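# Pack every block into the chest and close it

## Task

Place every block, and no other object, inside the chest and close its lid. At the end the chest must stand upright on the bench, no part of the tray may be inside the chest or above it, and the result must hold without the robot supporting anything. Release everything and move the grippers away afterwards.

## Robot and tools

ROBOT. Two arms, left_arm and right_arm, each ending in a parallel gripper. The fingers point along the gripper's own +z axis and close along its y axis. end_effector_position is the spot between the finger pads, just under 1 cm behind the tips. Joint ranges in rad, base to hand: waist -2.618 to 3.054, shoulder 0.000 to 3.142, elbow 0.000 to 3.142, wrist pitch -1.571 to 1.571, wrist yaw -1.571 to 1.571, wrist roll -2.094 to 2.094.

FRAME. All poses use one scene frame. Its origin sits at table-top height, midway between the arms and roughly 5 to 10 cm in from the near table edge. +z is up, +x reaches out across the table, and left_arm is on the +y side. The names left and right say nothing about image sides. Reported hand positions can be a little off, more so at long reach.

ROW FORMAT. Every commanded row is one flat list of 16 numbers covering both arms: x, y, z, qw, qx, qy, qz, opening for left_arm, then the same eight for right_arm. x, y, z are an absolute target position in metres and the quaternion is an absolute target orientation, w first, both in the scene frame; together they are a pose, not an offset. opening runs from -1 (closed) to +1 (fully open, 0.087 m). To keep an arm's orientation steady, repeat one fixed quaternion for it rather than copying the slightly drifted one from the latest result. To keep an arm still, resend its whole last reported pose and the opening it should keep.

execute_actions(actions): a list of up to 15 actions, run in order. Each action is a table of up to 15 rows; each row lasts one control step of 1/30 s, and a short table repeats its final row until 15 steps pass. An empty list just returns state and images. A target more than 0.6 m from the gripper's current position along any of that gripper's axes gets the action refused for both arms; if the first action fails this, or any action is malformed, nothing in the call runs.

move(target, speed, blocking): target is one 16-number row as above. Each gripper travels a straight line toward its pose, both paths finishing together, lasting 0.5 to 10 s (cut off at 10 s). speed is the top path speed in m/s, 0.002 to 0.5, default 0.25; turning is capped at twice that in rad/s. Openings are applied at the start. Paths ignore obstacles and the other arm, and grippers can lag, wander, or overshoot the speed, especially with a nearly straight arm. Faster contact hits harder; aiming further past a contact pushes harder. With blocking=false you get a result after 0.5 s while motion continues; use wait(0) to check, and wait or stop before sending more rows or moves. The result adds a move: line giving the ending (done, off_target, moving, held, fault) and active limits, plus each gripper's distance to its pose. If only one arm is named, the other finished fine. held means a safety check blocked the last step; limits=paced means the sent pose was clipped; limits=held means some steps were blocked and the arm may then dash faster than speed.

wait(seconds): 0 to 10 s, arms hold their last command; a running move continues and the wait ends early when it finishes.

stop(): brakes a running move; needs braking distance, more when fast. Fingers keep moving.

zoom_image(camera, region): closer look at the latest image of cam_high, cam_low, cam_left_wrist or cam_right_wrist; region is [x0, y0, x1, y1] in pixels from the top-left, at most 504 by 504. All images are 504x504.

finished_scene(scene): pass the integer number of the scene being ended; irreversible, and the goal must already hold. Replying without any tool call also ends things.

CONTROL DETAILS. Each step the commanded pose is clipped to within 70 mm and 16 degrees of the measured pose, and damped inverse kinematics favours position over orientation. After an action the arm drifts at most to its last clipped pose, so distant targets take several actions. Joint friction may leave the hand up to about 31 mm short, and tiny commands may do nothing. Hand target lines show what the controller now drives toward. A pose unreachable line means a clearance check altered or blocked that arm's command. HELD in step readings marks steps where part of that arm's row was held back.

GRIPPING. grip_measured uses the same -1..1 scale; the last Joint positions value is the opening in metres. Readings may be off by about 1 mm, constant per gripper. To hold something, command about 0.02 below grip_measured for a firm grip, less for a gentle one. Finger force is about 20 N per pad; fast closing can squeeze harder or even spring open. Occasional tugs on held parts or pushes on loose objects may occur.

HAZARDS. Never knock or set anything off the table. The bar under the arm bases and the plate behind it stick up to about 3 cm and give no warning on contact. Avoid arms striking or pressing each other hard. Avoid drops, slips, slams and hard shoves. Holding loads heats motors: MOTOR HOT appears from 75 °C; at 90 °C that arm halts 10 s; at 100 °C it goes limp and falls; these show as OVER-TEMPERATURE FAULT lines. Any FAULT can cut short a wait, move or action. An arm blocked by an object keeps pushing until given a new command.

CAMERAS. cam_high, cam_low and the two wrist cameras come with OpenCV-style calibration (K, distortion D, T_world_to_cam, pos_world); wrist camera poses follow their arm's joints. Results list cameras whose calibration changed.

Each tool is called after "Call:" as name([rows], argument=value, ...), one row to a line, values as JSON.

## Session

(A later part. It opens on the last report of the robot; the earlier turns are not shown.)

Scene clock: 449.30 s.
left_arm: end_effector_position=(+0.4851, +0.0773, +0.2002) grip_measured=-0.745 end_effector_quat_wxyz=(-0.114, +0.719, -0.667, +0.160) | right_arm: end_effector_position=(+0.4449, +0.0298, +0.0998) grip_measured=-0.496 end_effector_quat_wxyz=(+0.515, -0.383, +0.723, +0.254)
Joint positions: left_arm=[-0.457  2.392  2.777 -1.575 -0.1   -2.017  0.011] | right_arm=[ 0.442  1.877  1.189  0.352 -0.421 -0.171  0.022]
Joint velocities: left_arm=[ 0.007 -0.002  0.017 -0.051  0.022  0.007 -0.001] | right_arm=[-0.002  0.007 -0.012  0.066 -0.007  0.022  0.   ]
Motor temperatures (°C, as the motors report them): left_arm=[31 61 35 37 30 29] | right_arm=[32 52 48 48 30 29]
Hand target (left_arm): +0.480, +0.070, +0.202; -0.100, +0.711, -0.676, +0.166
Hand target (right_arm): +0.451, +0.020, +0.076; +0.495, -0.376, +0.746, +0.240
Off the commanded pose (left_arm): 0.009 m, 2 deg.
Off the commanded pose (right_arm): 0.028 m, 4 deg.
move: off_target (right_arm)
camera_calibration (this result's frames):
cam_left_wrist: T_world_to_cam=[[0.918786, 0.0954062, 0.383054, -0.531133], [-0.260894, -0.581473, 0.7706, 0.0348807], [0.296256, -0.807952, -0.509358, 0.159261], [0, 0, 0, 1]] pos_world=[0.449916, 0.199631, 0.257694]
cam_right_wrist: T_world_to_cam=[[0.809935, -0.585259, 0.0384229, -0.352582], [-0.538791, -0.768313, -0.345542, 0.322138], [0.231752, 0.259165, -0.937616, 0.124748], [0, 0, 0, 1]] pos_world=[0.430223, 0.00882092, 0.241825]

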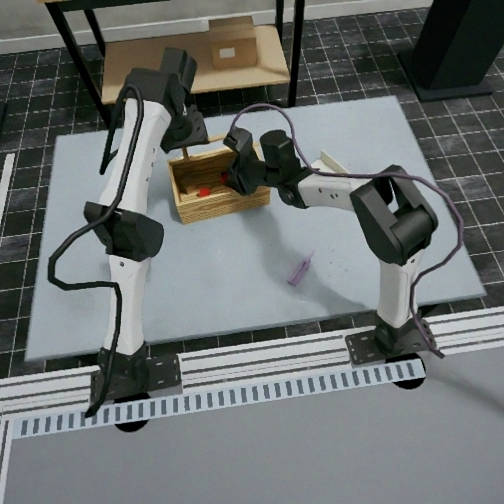

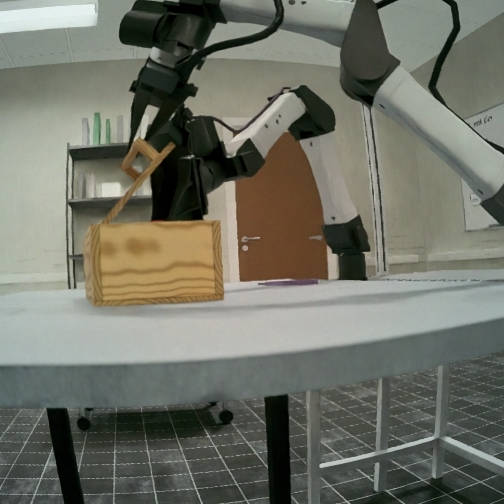

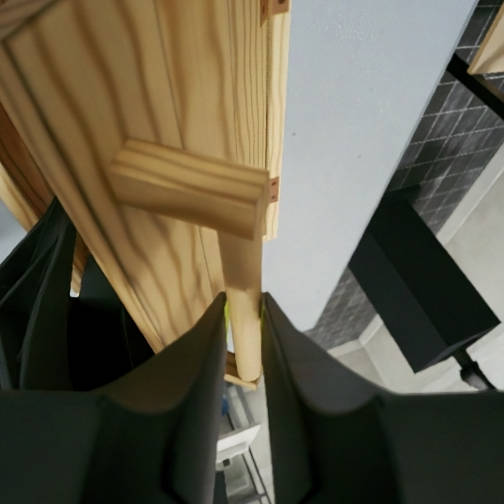

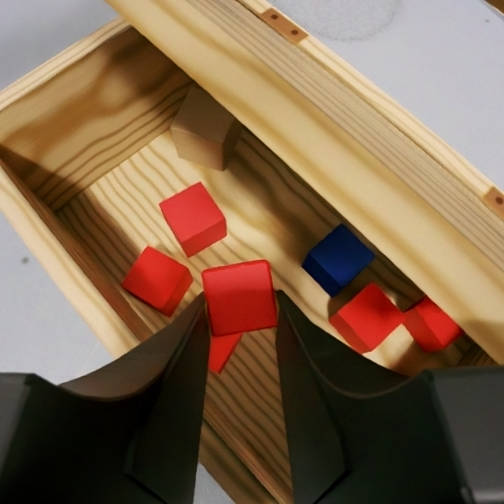

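Blocked by lid; release here.

Call:
move(target=[0.485,0.077,0.2,-0.114,0.719,-0.667,0.16,-0.77,0.443,0.029,0.1,0.515,-0.383,0.723,0.254,-0.25], speed=0.03)

Call:
move(target=[0.485,0.077,0.2,-0.114,0.719,-0.667,0.16,-0.77,0.39,-0.01,0.16,0.515,-0.383,0.723,0.254,-0.25], speed=0.08)

Call:
move(target=[0.485,0.077,0.2,-0.114,0.719,-0.667,0.16,-0.77,0.30,-0.10,0.2,0.568,-0.209,0.781,0.152,-0.25], speed=0.2)

Scene clock: 461.33 s.
left_arm: end_effector_position=(+0.4877, +0.0780, +0.2007) grip_measured=-0.745 end_effector_quat_wxyz=(-0.118, +0.723, -0.661, +0.162) | right_arm: end_effector_position=(+0.4450, +0.0320, +0.1025) grip_measured=-0.251 end_effector_quat_wxyz=(+0.520, -0.387, +0.717, +0.256)
Joint positions: left_arm=[-0.456  2.392  2.777 -1.568 -0.108 -2.028  0.011] | right_arm=[ 0.444  1.877  1.189  0.364 -0.426 -0.175  0.033]
Joint velocities: left_arm=[-0.007 -0.007  0.012 -0.007  0.022  0.037  0.   ] | right_arm=[-0.002 -0.007  0.002 -0.007 -0.007 -0.007 -0.   ]
Motor temperatures (°C, as the motors report them): left_arm=[31 61 35 37 30 29] | right_arm=[32 50 48 47 30 29]
Hand target (left_arm): +0.485, +0.077, +0.200; -0.114, +0.719, -0.667, +0.160
Hand target (right_arm): +0.443, +0.029, +0.100; +0.515, -0.383, +0.723, +0.254
Off the commanded pose (left_arm): 0.003 m, 1 deg.
Off the commanded pose (right_arm): 0.004 m, 1 deg.
move: done
camera_calibration (this result's frames):
cam_left_wrist: T_world_to_cam=[[0.914295, 0.108186, 0.390333, -0.534095], [-0.259102, -0.584504, 0.768909, 0.0353434], [0.311336, -0.804146, -0.506378, 0.151073], [0, 0, 0, 1]] pos_world=[0.450443, 0.199925, 0.257799]
cam_right_wrist: T_world_to_cam=[[0.814543, -0.57829, 0.0458206, -0.35454], [-0.527364, -0.771085, -0.356812, 0.32097], [0.241672, 0.266475, -0.933052, 0.12158], [0, 0, 0, 1]] pos_world=[0.428673, 0.0100701, 0.244212]

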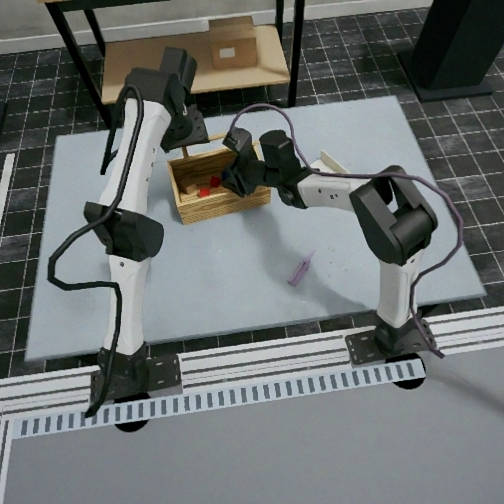

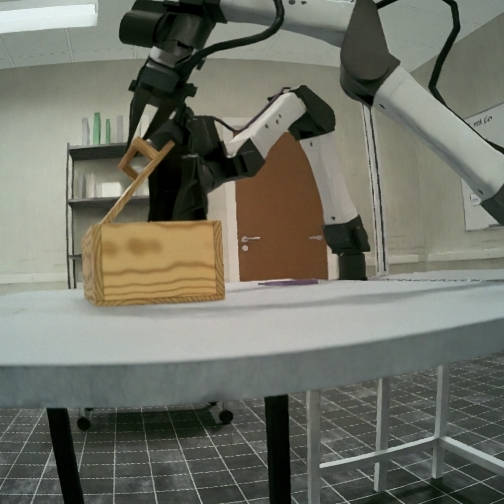

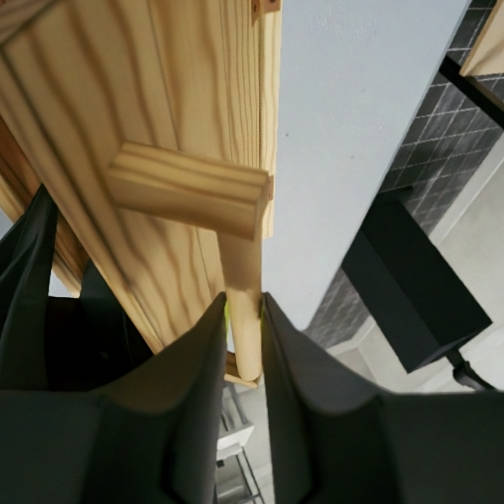

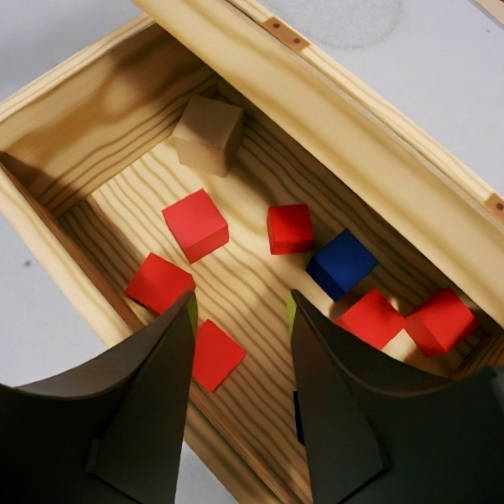

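Scene clock: 462.97 s.
left_arm: end_effector_position=(+0.4864, +0.0785, +0.2000) grip_measured=-0.745 end_effector_quat_wxyz=(-0.116, +0.724, -0.661, +0.159) | right_arm: end_effector_position=(+0.3936, -0.0041, +0.1607) grip_measured=-0.250 end_effector_quat_wxyz=(+0.519, -0.383, +0.720, +0.255)
Joint positions: left_arm=[-0.456  2.392  2.777 -1.575 -0.107 -2.03   0.011] | right_arm=[ 0.423  1.566  1.065  0.173 -0.44  -0.176  0.033]
Joint velocities: left_arm=[-0.002 -0.002 -0.017 -0.066  0.007 -0.022  0.   ] | right_arm=[ 0.007 -0.017 -0.012  0.037 -0.051 -0.022  0.   ]
Motor temperatures (°C, as the motors report them): left_arm=[31 61 35 37 30 29] | right_arm=[32 50 48 47 30 29]
Hand target (left_arm): +0.485, +0.077, +0.200; -0.114, +0.719, -0.667, +0.160
Hand target (right_arm): +0.389, -0.010, +0.159; +0.515, -0.383, +0.723, +0.254
Off the commanded pose (left_arm): 0.002 m, 1 deg.
Off the commanded pose (right_arm): 0.007 m, 1 deg.
move: done
camera_calibration (this result's frames):
cam_left_wrist: T_world_to_cam=[[0.916661, 0.108357, 0.384697, -0.53265], [-0.253794, -0.585751, 0.76973, 0.0331322], [0.308742, -0.803215, -0.509434, 0.153301], [0, 0, 0, 1]] pos_world=[0.449338, 0.200257, 0.257503]
cam_right_wrist: T_world_to_cam=[[0.810154, -0.584798, 0.0407585, -0.333673], [-0.535476, -0.766534, -0.354529, 0.289641], [0.238571, 0.265398, -0.934156, 0.199327], [0, 0, 0, 1]] pos_world=[0.377869, -0.0260126, 0.302488]

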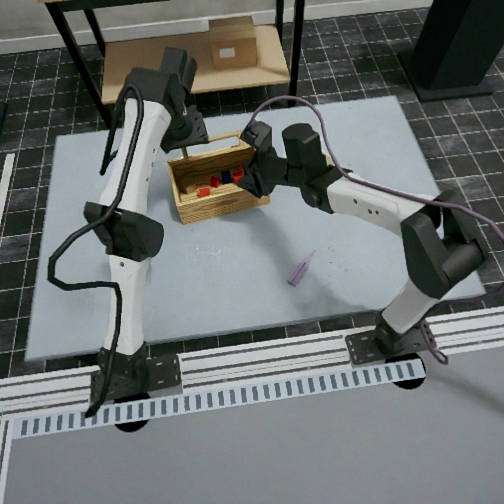

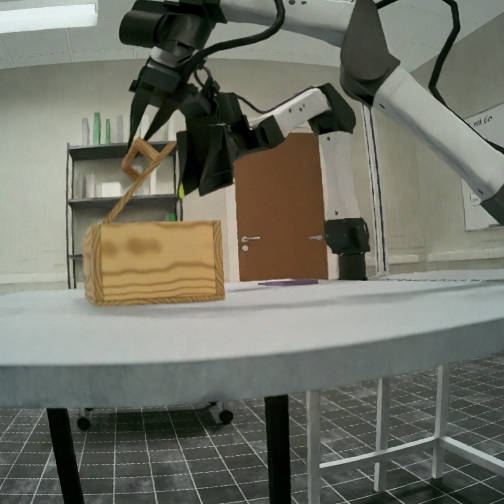

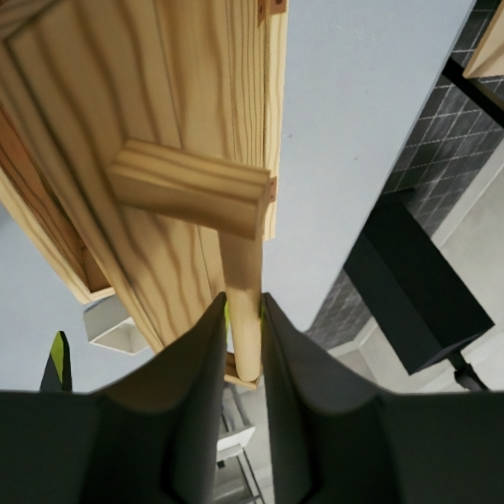

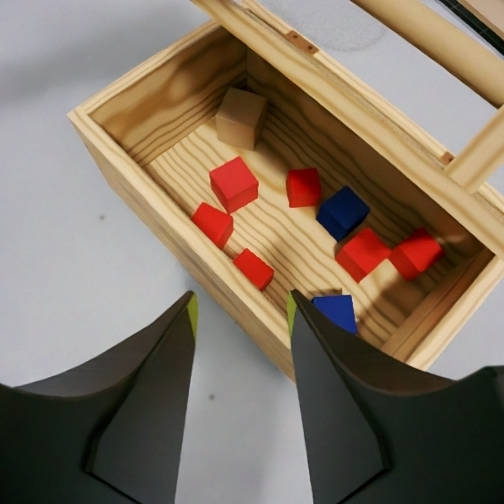

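Scene clock: 464.70 s.
left_arm: end_effector_position=(+0.4864, +0.0785, +0.2000) grip_measured=-0.745 end_effector_quat_wxyz=(-0.116, +0.724, -0.661, +0.159) | right_arm: end_effector_position=(+0.3047, -0.0989, +0.2021) grip_measured=-0.250 end_effector_quat_wxyz=(+0.571, -0.211, +0.778, +0.153)
Joint positions: left_arm=[-0.456  2.392  2.777 -1.575 -0.107 -2.03   0.011] | right_arm=[ 0.511  0.956  0.758 -0.07   0.039  0.024  0.033]
Joint velocities: left_arm=[-0.002  0.002 -0.007 -0.066  0.037  0.051 -0.002] | right_arm=[-0.012  0.007  0.007 -0.022  0.022 -0.066 -0.   ]
Motor temperatures (°C, as the motors report them): left_arm=[31 61 35 37 30 29] | right_arm=[32 50 48 47 30 29]
Hand target (left_arm): +0.485, +0.077, +0.200; -0.114, +0.719, -0.667, +0.160
Hand target (right_arm): +0.300, -0.101, +0.198; +0.568, -0.209, +0.782, +0.152
Off the commanded pose (left_arm): 0.002 m, 1 deg.
Off the commanded pose (right_arm): 0.005 m, 1 deg.
move: done
camera_calibration (this result's frames):
cam_left_wrist: T_world_to_cam=[[0.916661, 0.108357, 0.384697, -0.53265], [-0.253794, -0.585751, 0.76973, 0.0331322], [0.308742, -0.803215, -0.509434, 0.153301], [0, 0, 0, 1]] pos_world=[0.449338, 0.200257, 0.257503]
cam_right_wrist: T_world_to_cam=[[0.49375, -0.869495, 0.0137645, -0.245088], [-0.800238, -0.460503, -0.384129, 0.300934], [0.340337, 0.178649, -0.923177, 0.24252], [0, 0, 0, 1]] pos_world=[0.279293, -0.117848, 0.34286]

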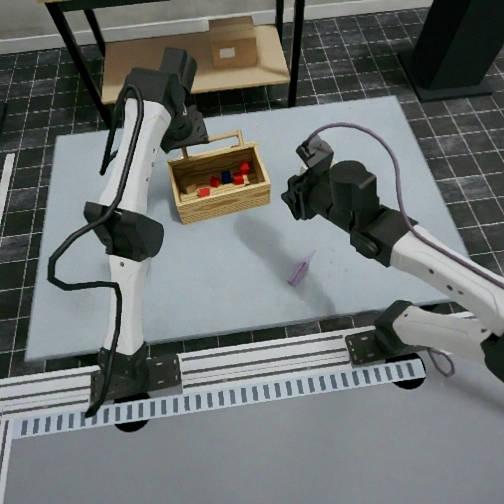

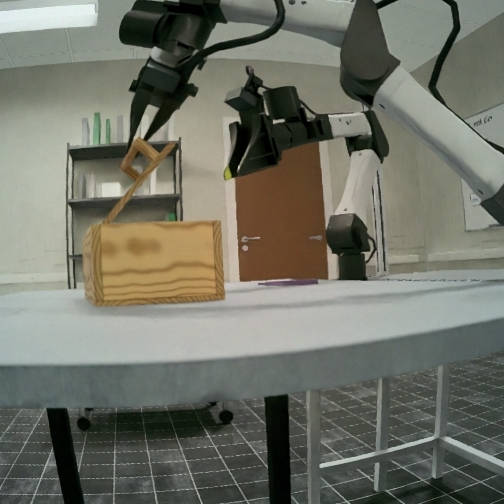

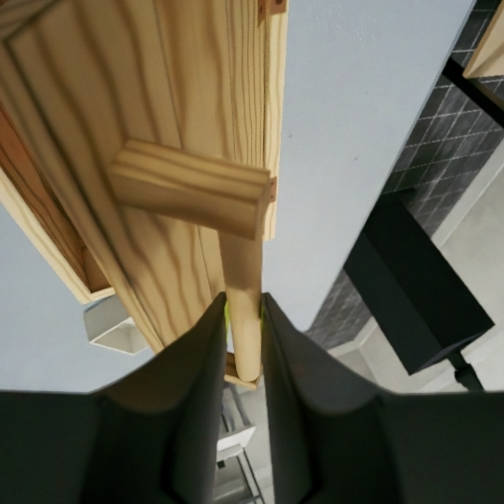

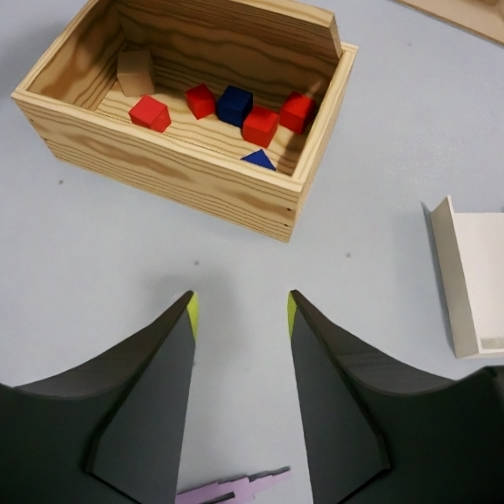

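Call:
move(target=[0.452,0.076,0.178,-0.08,0.722,-0.675,0.11,-0.77,0.2,-0.25,0.2,0.568,-0.209,0.781,0.152,-0.25], speed=0.1)

Call:
move(target=[0.43,0.075,0.145,-0.06,0.722,-0.685,0.075,-0.77,0.2,-0.25,0.2,0.568,-0.209,0.781,0.152,-0.25], speed=0.04)

Call:
move(target=[0.422,0.075,0.108,-0.05,0.722,-0.685,0.07,-0.77,0.2,-0.25,0.2,0.568,-0.209,0.781,0.152,-0.25], speed=0.03)

Scene clock: 474.67 s.
left_arm: end_effector_position=(+0.4626, +0.0750, +0.1850) grip_measured=-0.746 end_effector_quat_wxyz=(-0.087, +0.726, -0.669, +0.130) | right_arm: end_effector_position=(+0.1995, -0.2459, +0.1924) grip_measured=-0.250 end_effector_quat_wxyz=(+0.567, -0.209, +0.783, +0.149)
Joint positions: left_arm=[-0.47   2.292  2.554 -1.53  -0.076 -2.044  0.011] | right_arm=[-0.696  0.473  0.705 -0.855 -1.076 -0.551  0.033]
Joint velocities: left_arm=[-0.002  0.002 -0.007  0.007  0.037  0.022  0.001] | right_arm=[ 0.002  0.002  0.007 -0.139 -0.066 -0.007 -0.   ]
Motor temperatures (°C, as the motors report them): left_arm=[31 61 35 36 30 29] | right_arm=[32 47 47 47 30 29]
Hand target (left_arm): +0.452, +0.076, +0.179; -0.080, +0.723, -0.677, +0.110
Hand target (right_arm): +0.200, -0.246, +0.197; +0.566, -0.210, +0.782, +0.151
Off the commanded pose (left_arm): 0.013 m, 3 deg.
Off the commanded pose (right_arm): 0.009 m, 0 deg.
move: off_target (left_arm)
camera_calibration (this result's frames):
cam_left_wrist: T_world_to_cam=[[0.94696, 0.0990103, 0.305719, -0.503408], [-0.194111, -0.581942, 0.789724, 0.00496067], [0.256102, -0.80718, -0.531857, 0.178994], [0, 0, 0, 1]] pos_world=[0.431829, 0.19721, 0.245183]
cam_right_wrist: T_world_to_cam=[[0.486307, -0.873675, 0.0140525, -0.320392], [-0.808655, -0.456092, -0.371559, 0.145713], [0.331031, 0.169328, -0.928303, 0.296214], [0, 0, 0, 1]] pos_world=[0.175585, -0.263617, 0.333619]

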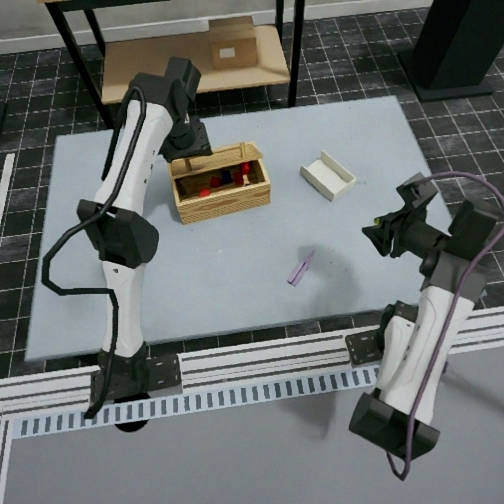

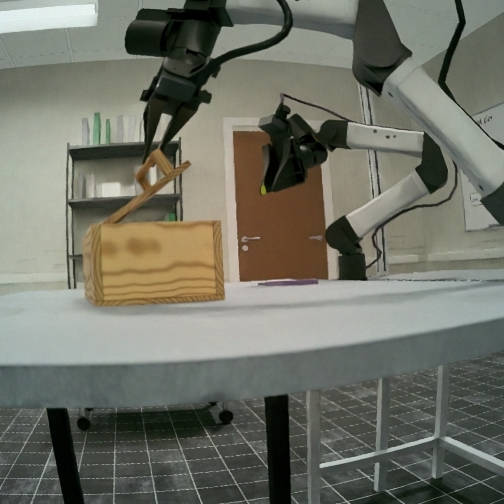

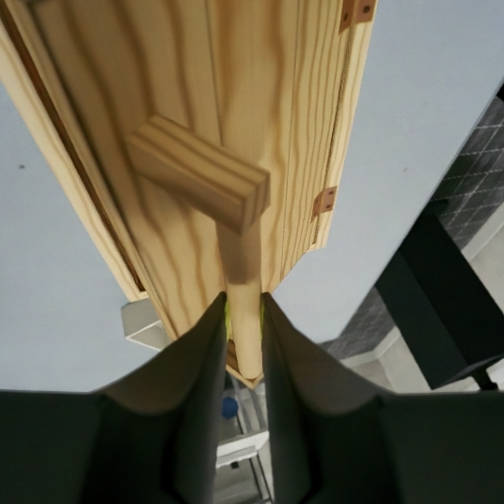

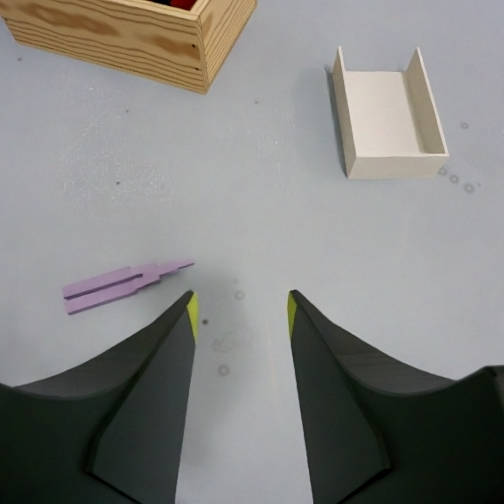

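Scene clock: 476.47 s.
left_arm: end_effector_position=(+0.4321, +0.0744, +0.1453) grip_measured=-0.770 end_effector_quat_wxyz=(-0.055, +0.725, -0.683, +0.075) | right_arm: end_effector_position=(+0.1995, -0.2495, +0.1950) grip_measured=-0.250 end_effector_quat_wxyz=(+0.568, -0.209, +0.782, +0.149)
Joint positions: left_arm=[-0.489  2.214  2.288 -1.468 -0.055 -2.047  0.01 ] | right_arm=[-0.741  0.5    0.724 -0.894 -1.114 -0.606  0.033]
Joint velocities: left_arm=[-0.002 -0.012 -0.007 -0.007  0.022  0.037  0.   ] | right_arm=[-0.007 -0.012  0.007  0.022  0.007 -0.022 -0.   ]
Motor temperatures (°C, as the motors report them): left_arm=[31 61 35 36 30 29] | right_arm=[32 47 47 47 30 29]
Hand target (left_arm): +0.430, +0.075, +0.146; -0.059, +0.722, -0.685, +0.075
Hand target (right_arm): +0.200, -0.250, +0.200; +0.568, -0.209, +0.781, +0.152
Off the commanded pose (left_arm): 0.002 m, 1 deg.
Off the commanded pose (right_arm): 0.005 m, 0 deg.
move: done
camera_calibration (this result's frames):
cam_left_wrist: T_world_to_cam=[[0.979259, 0.0716985, 0.1895, -0.457372], [-0.108716, -0.603308, 0.790064, -0.00522079], [0.170973, -0.794279, -0.583, 0.208434], [0, 0, 0, 1]] pos_world=[0.411681, 0.195198, 0.212314]
cam_right_wrist: T_world_to_cam=[[0.486773, -0.873401, 0.0149113, -0.323806], [-0.806988, -0.456162, -0.375081, 0.145425], [0.334398, 0.170546, -0.926872, 0.298539], [0, 0, 0, 1]] pos_world=[0.175145, -0.26739, 0.336082]

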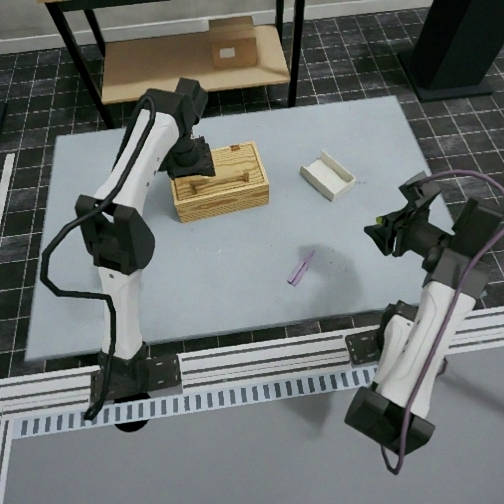

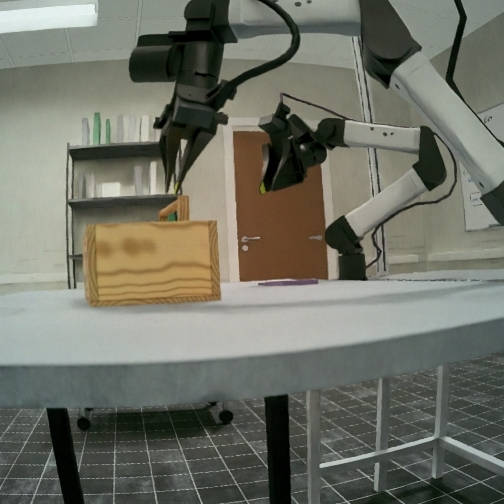

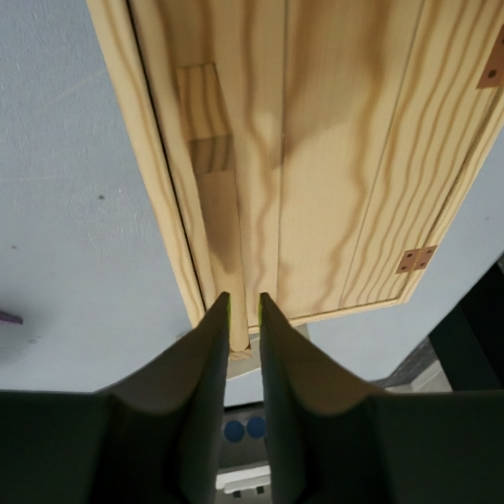

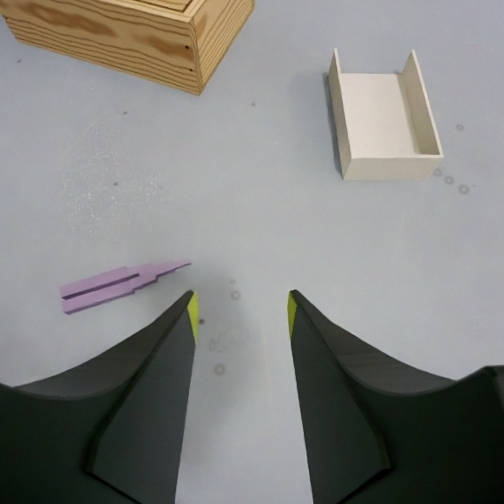

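Scene clock: 477.97 s.
left_arm: end_effector_position=(+0.4275, +0.0759, +0.1279) grip_measured=-0.770 end_effector_quat_wxyz=(-0.059, +0.724, -0.681, +0.091) | right_arm: end_effector_position=(+0.1992, -0.2489, +0.1949) grip_measured=-0.250 end_effector_quat_wxyz=(+0.568, -0.211, +0.781, +0.150)
Joint positions: left_arm=[-0.489  2.118  2.054 -1.298 -0.052 -2.047  0.01 ] | right_arm=[-0.741  0.5    0.724 -0.898 -1.118 -0.611  0.033]
Joint velocities: left_arm=[-0.012 -0.007 -0.002  0.037  0.066  0.051  0.   ] | right_arm=[-0.007 -0.012 -0.002  0.007  0.051  0.066 -0.001]
Motor temperatures (°C, as the motors report them): left_arm=[31 61 35 36 30 29] | right_arm=[32 47 47 47 30 29]
Hand target (left_arm): +0.421, +0.075, +0.109; -0.050, +0.723, -0.686, +0.070
Hand target (right_arm): +0.200, -0.250, +0.200; +0.568, -0.209, +0.781, +0.152
Off the commanded pose (left_arm): 0.021 m, 3 deg.
Off the commanded pose (right_arm): 0.005 m, 0 deg.
move: off_target (left_arm)
camera_calibration (this result's frames):
cam_left_wrist: T_world_to_cam=[[0.973663, 0.0743032, 0.215546, -0.450874], [-0.131085, -0.591076, 0.795893, 0.0167792], [0.186541, -0.803186, -0.565768, 0.192138], [0, 0, 0, 1]] pos_world=[0.405357, 0.197742, 0.192535]
cam_right_wrist: T_world_to_cam=[[0.490062, -0.871547, 0.0156451, -0.323483], [-0.804959, -0.459362, -0.375536, 0.144247], [0.334484, 0.171442, -0.926676, 0.298611], [0, 0, 0, 1]] pos_world=[0.174759, -0.266864, 0.335946]

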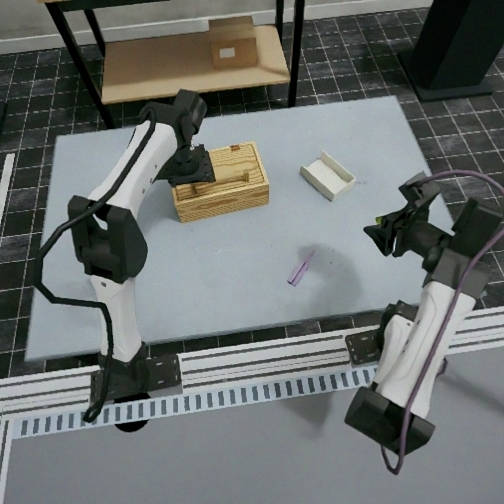

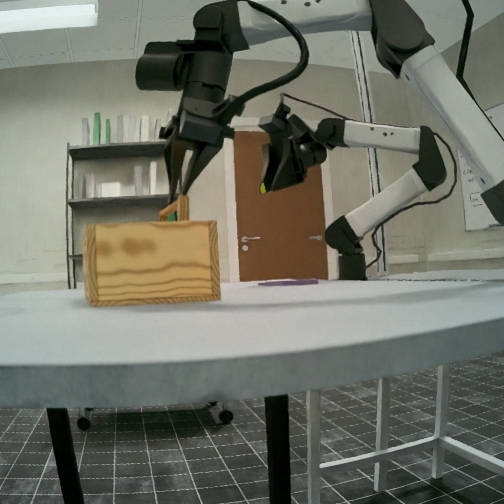

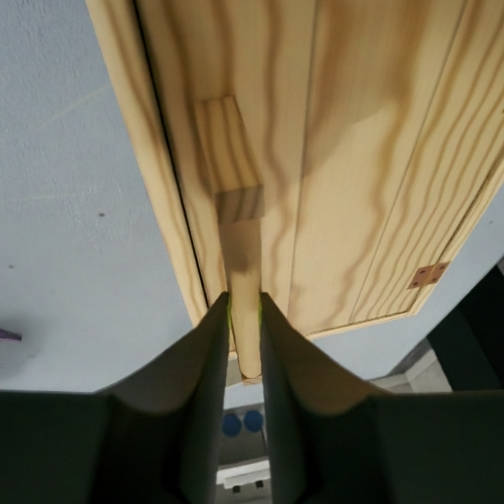

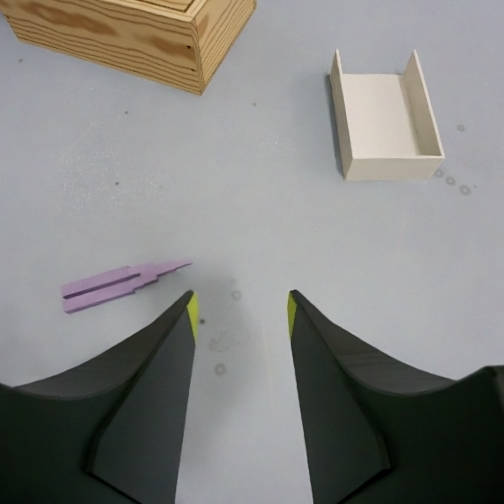

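Slipped shut. Retreat.

Call:
move(target=[0.33,0.2,0.22,0.26,-0.3,0.92,0,0.3,0.2,-0.25,0.2,0.568,-0.209,0.781,0.152,-0.25])

Call:
finished_scene(scene=1)

Scene clock: 487.63 s.
left_arm: end_effector_position=(+0.3304, +0.1939, +0.2241) grip_measured=+0.300 end_effector_quat_wxyz=(+0.257, -0.300, +0.919, -0.003) | right_arm: end_effector_position=(+0.1991, -0.2488, +0.1948) grip_measured=-0.250 end_effector_quat_wxyz=(+0.568, -0.211, +0.781, +0.150)
Joint positions: left_arm=[-0.437  1.611  1.78  -1.322 -0.316 -0.934  0.057] | right_arm=[-0.741  0.5    0.724 -0.899 -1.118 -0.611  0.033]
Joint velocities: left_arm=[-0.012 -0.017  0.007  0.007 -0.007  0.022  0.001] | right_arm=[ 0.012 -0.007  0.007  0.066  0.022 -0.037 -0.001]
Motor temperatures (°C, as the motors report them): left_arm=[31 59 35 36 30 29] | right_arm=[32 45 48 46 31 29]
Hand target (left_arm): +0.329, +0.199, +0.222; +0.258, -0.300, +0.918, +0.002
Hand target (right_arm): +0.200, -0.250, +0.200; +0.568, -0.209, +0.781, +0.152
Off the commanded pose (left_arm): 0.007 m, 0 deg.
Off the commanded pose (right_arm): 0.005 m, 0 deg.
move: done
camera_calibration (this result's frames):
cam_left_wrist: T_world_to_cam=[[0.553257, -0.815482, 0.16999, -0.0641597], [-0.798656, -0.461277, 0.386485, 0.284376], [-0.236759, -0.349589, -0.906495, 0.487729], [0, 0, 0, 1]] pos_world=[0.37809, 0.24936, 0.343123]
cam_right_wrist: T_world_to_cam=[[0.490401, -0.871364, 0.0152001, -0.323285], [-0.804885, -0.459537, -0.375482, 0.144139], [0.334166, 0.171903, -0.926705, 0.298755], [0, 0, 0, 1]] pos_world=[0.174721, -0.266818, 0.335893]

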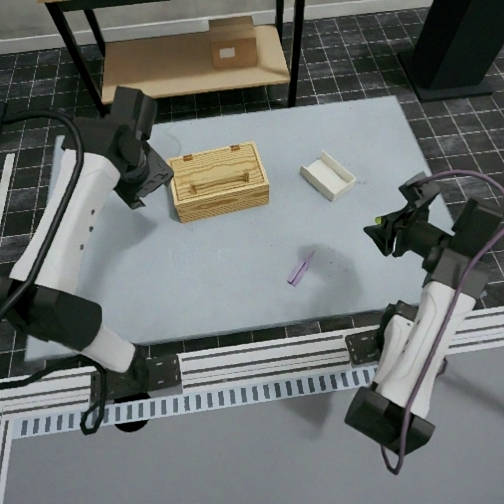

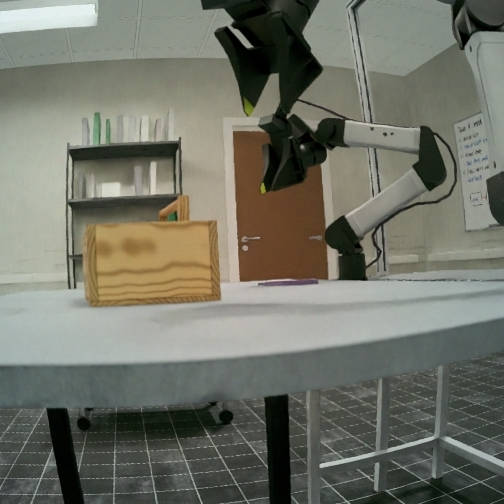

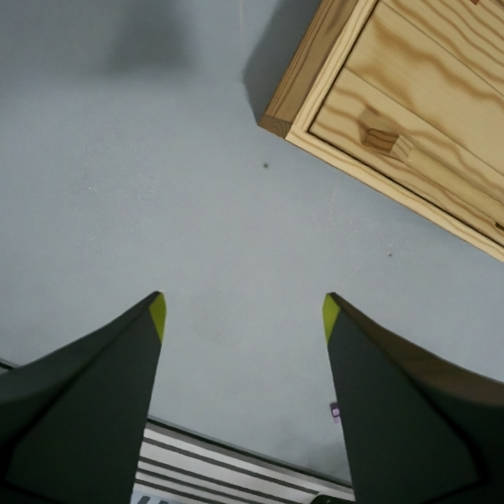

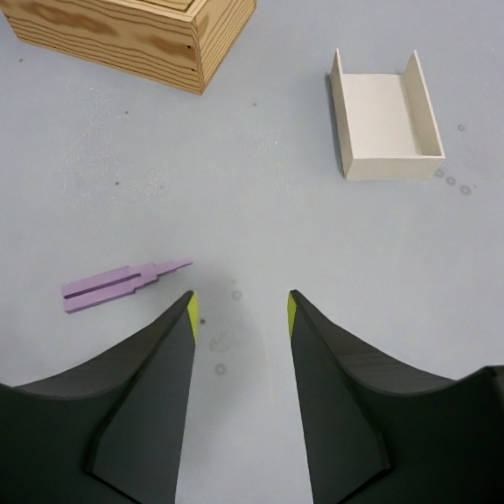

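The scene is finished: the task was done.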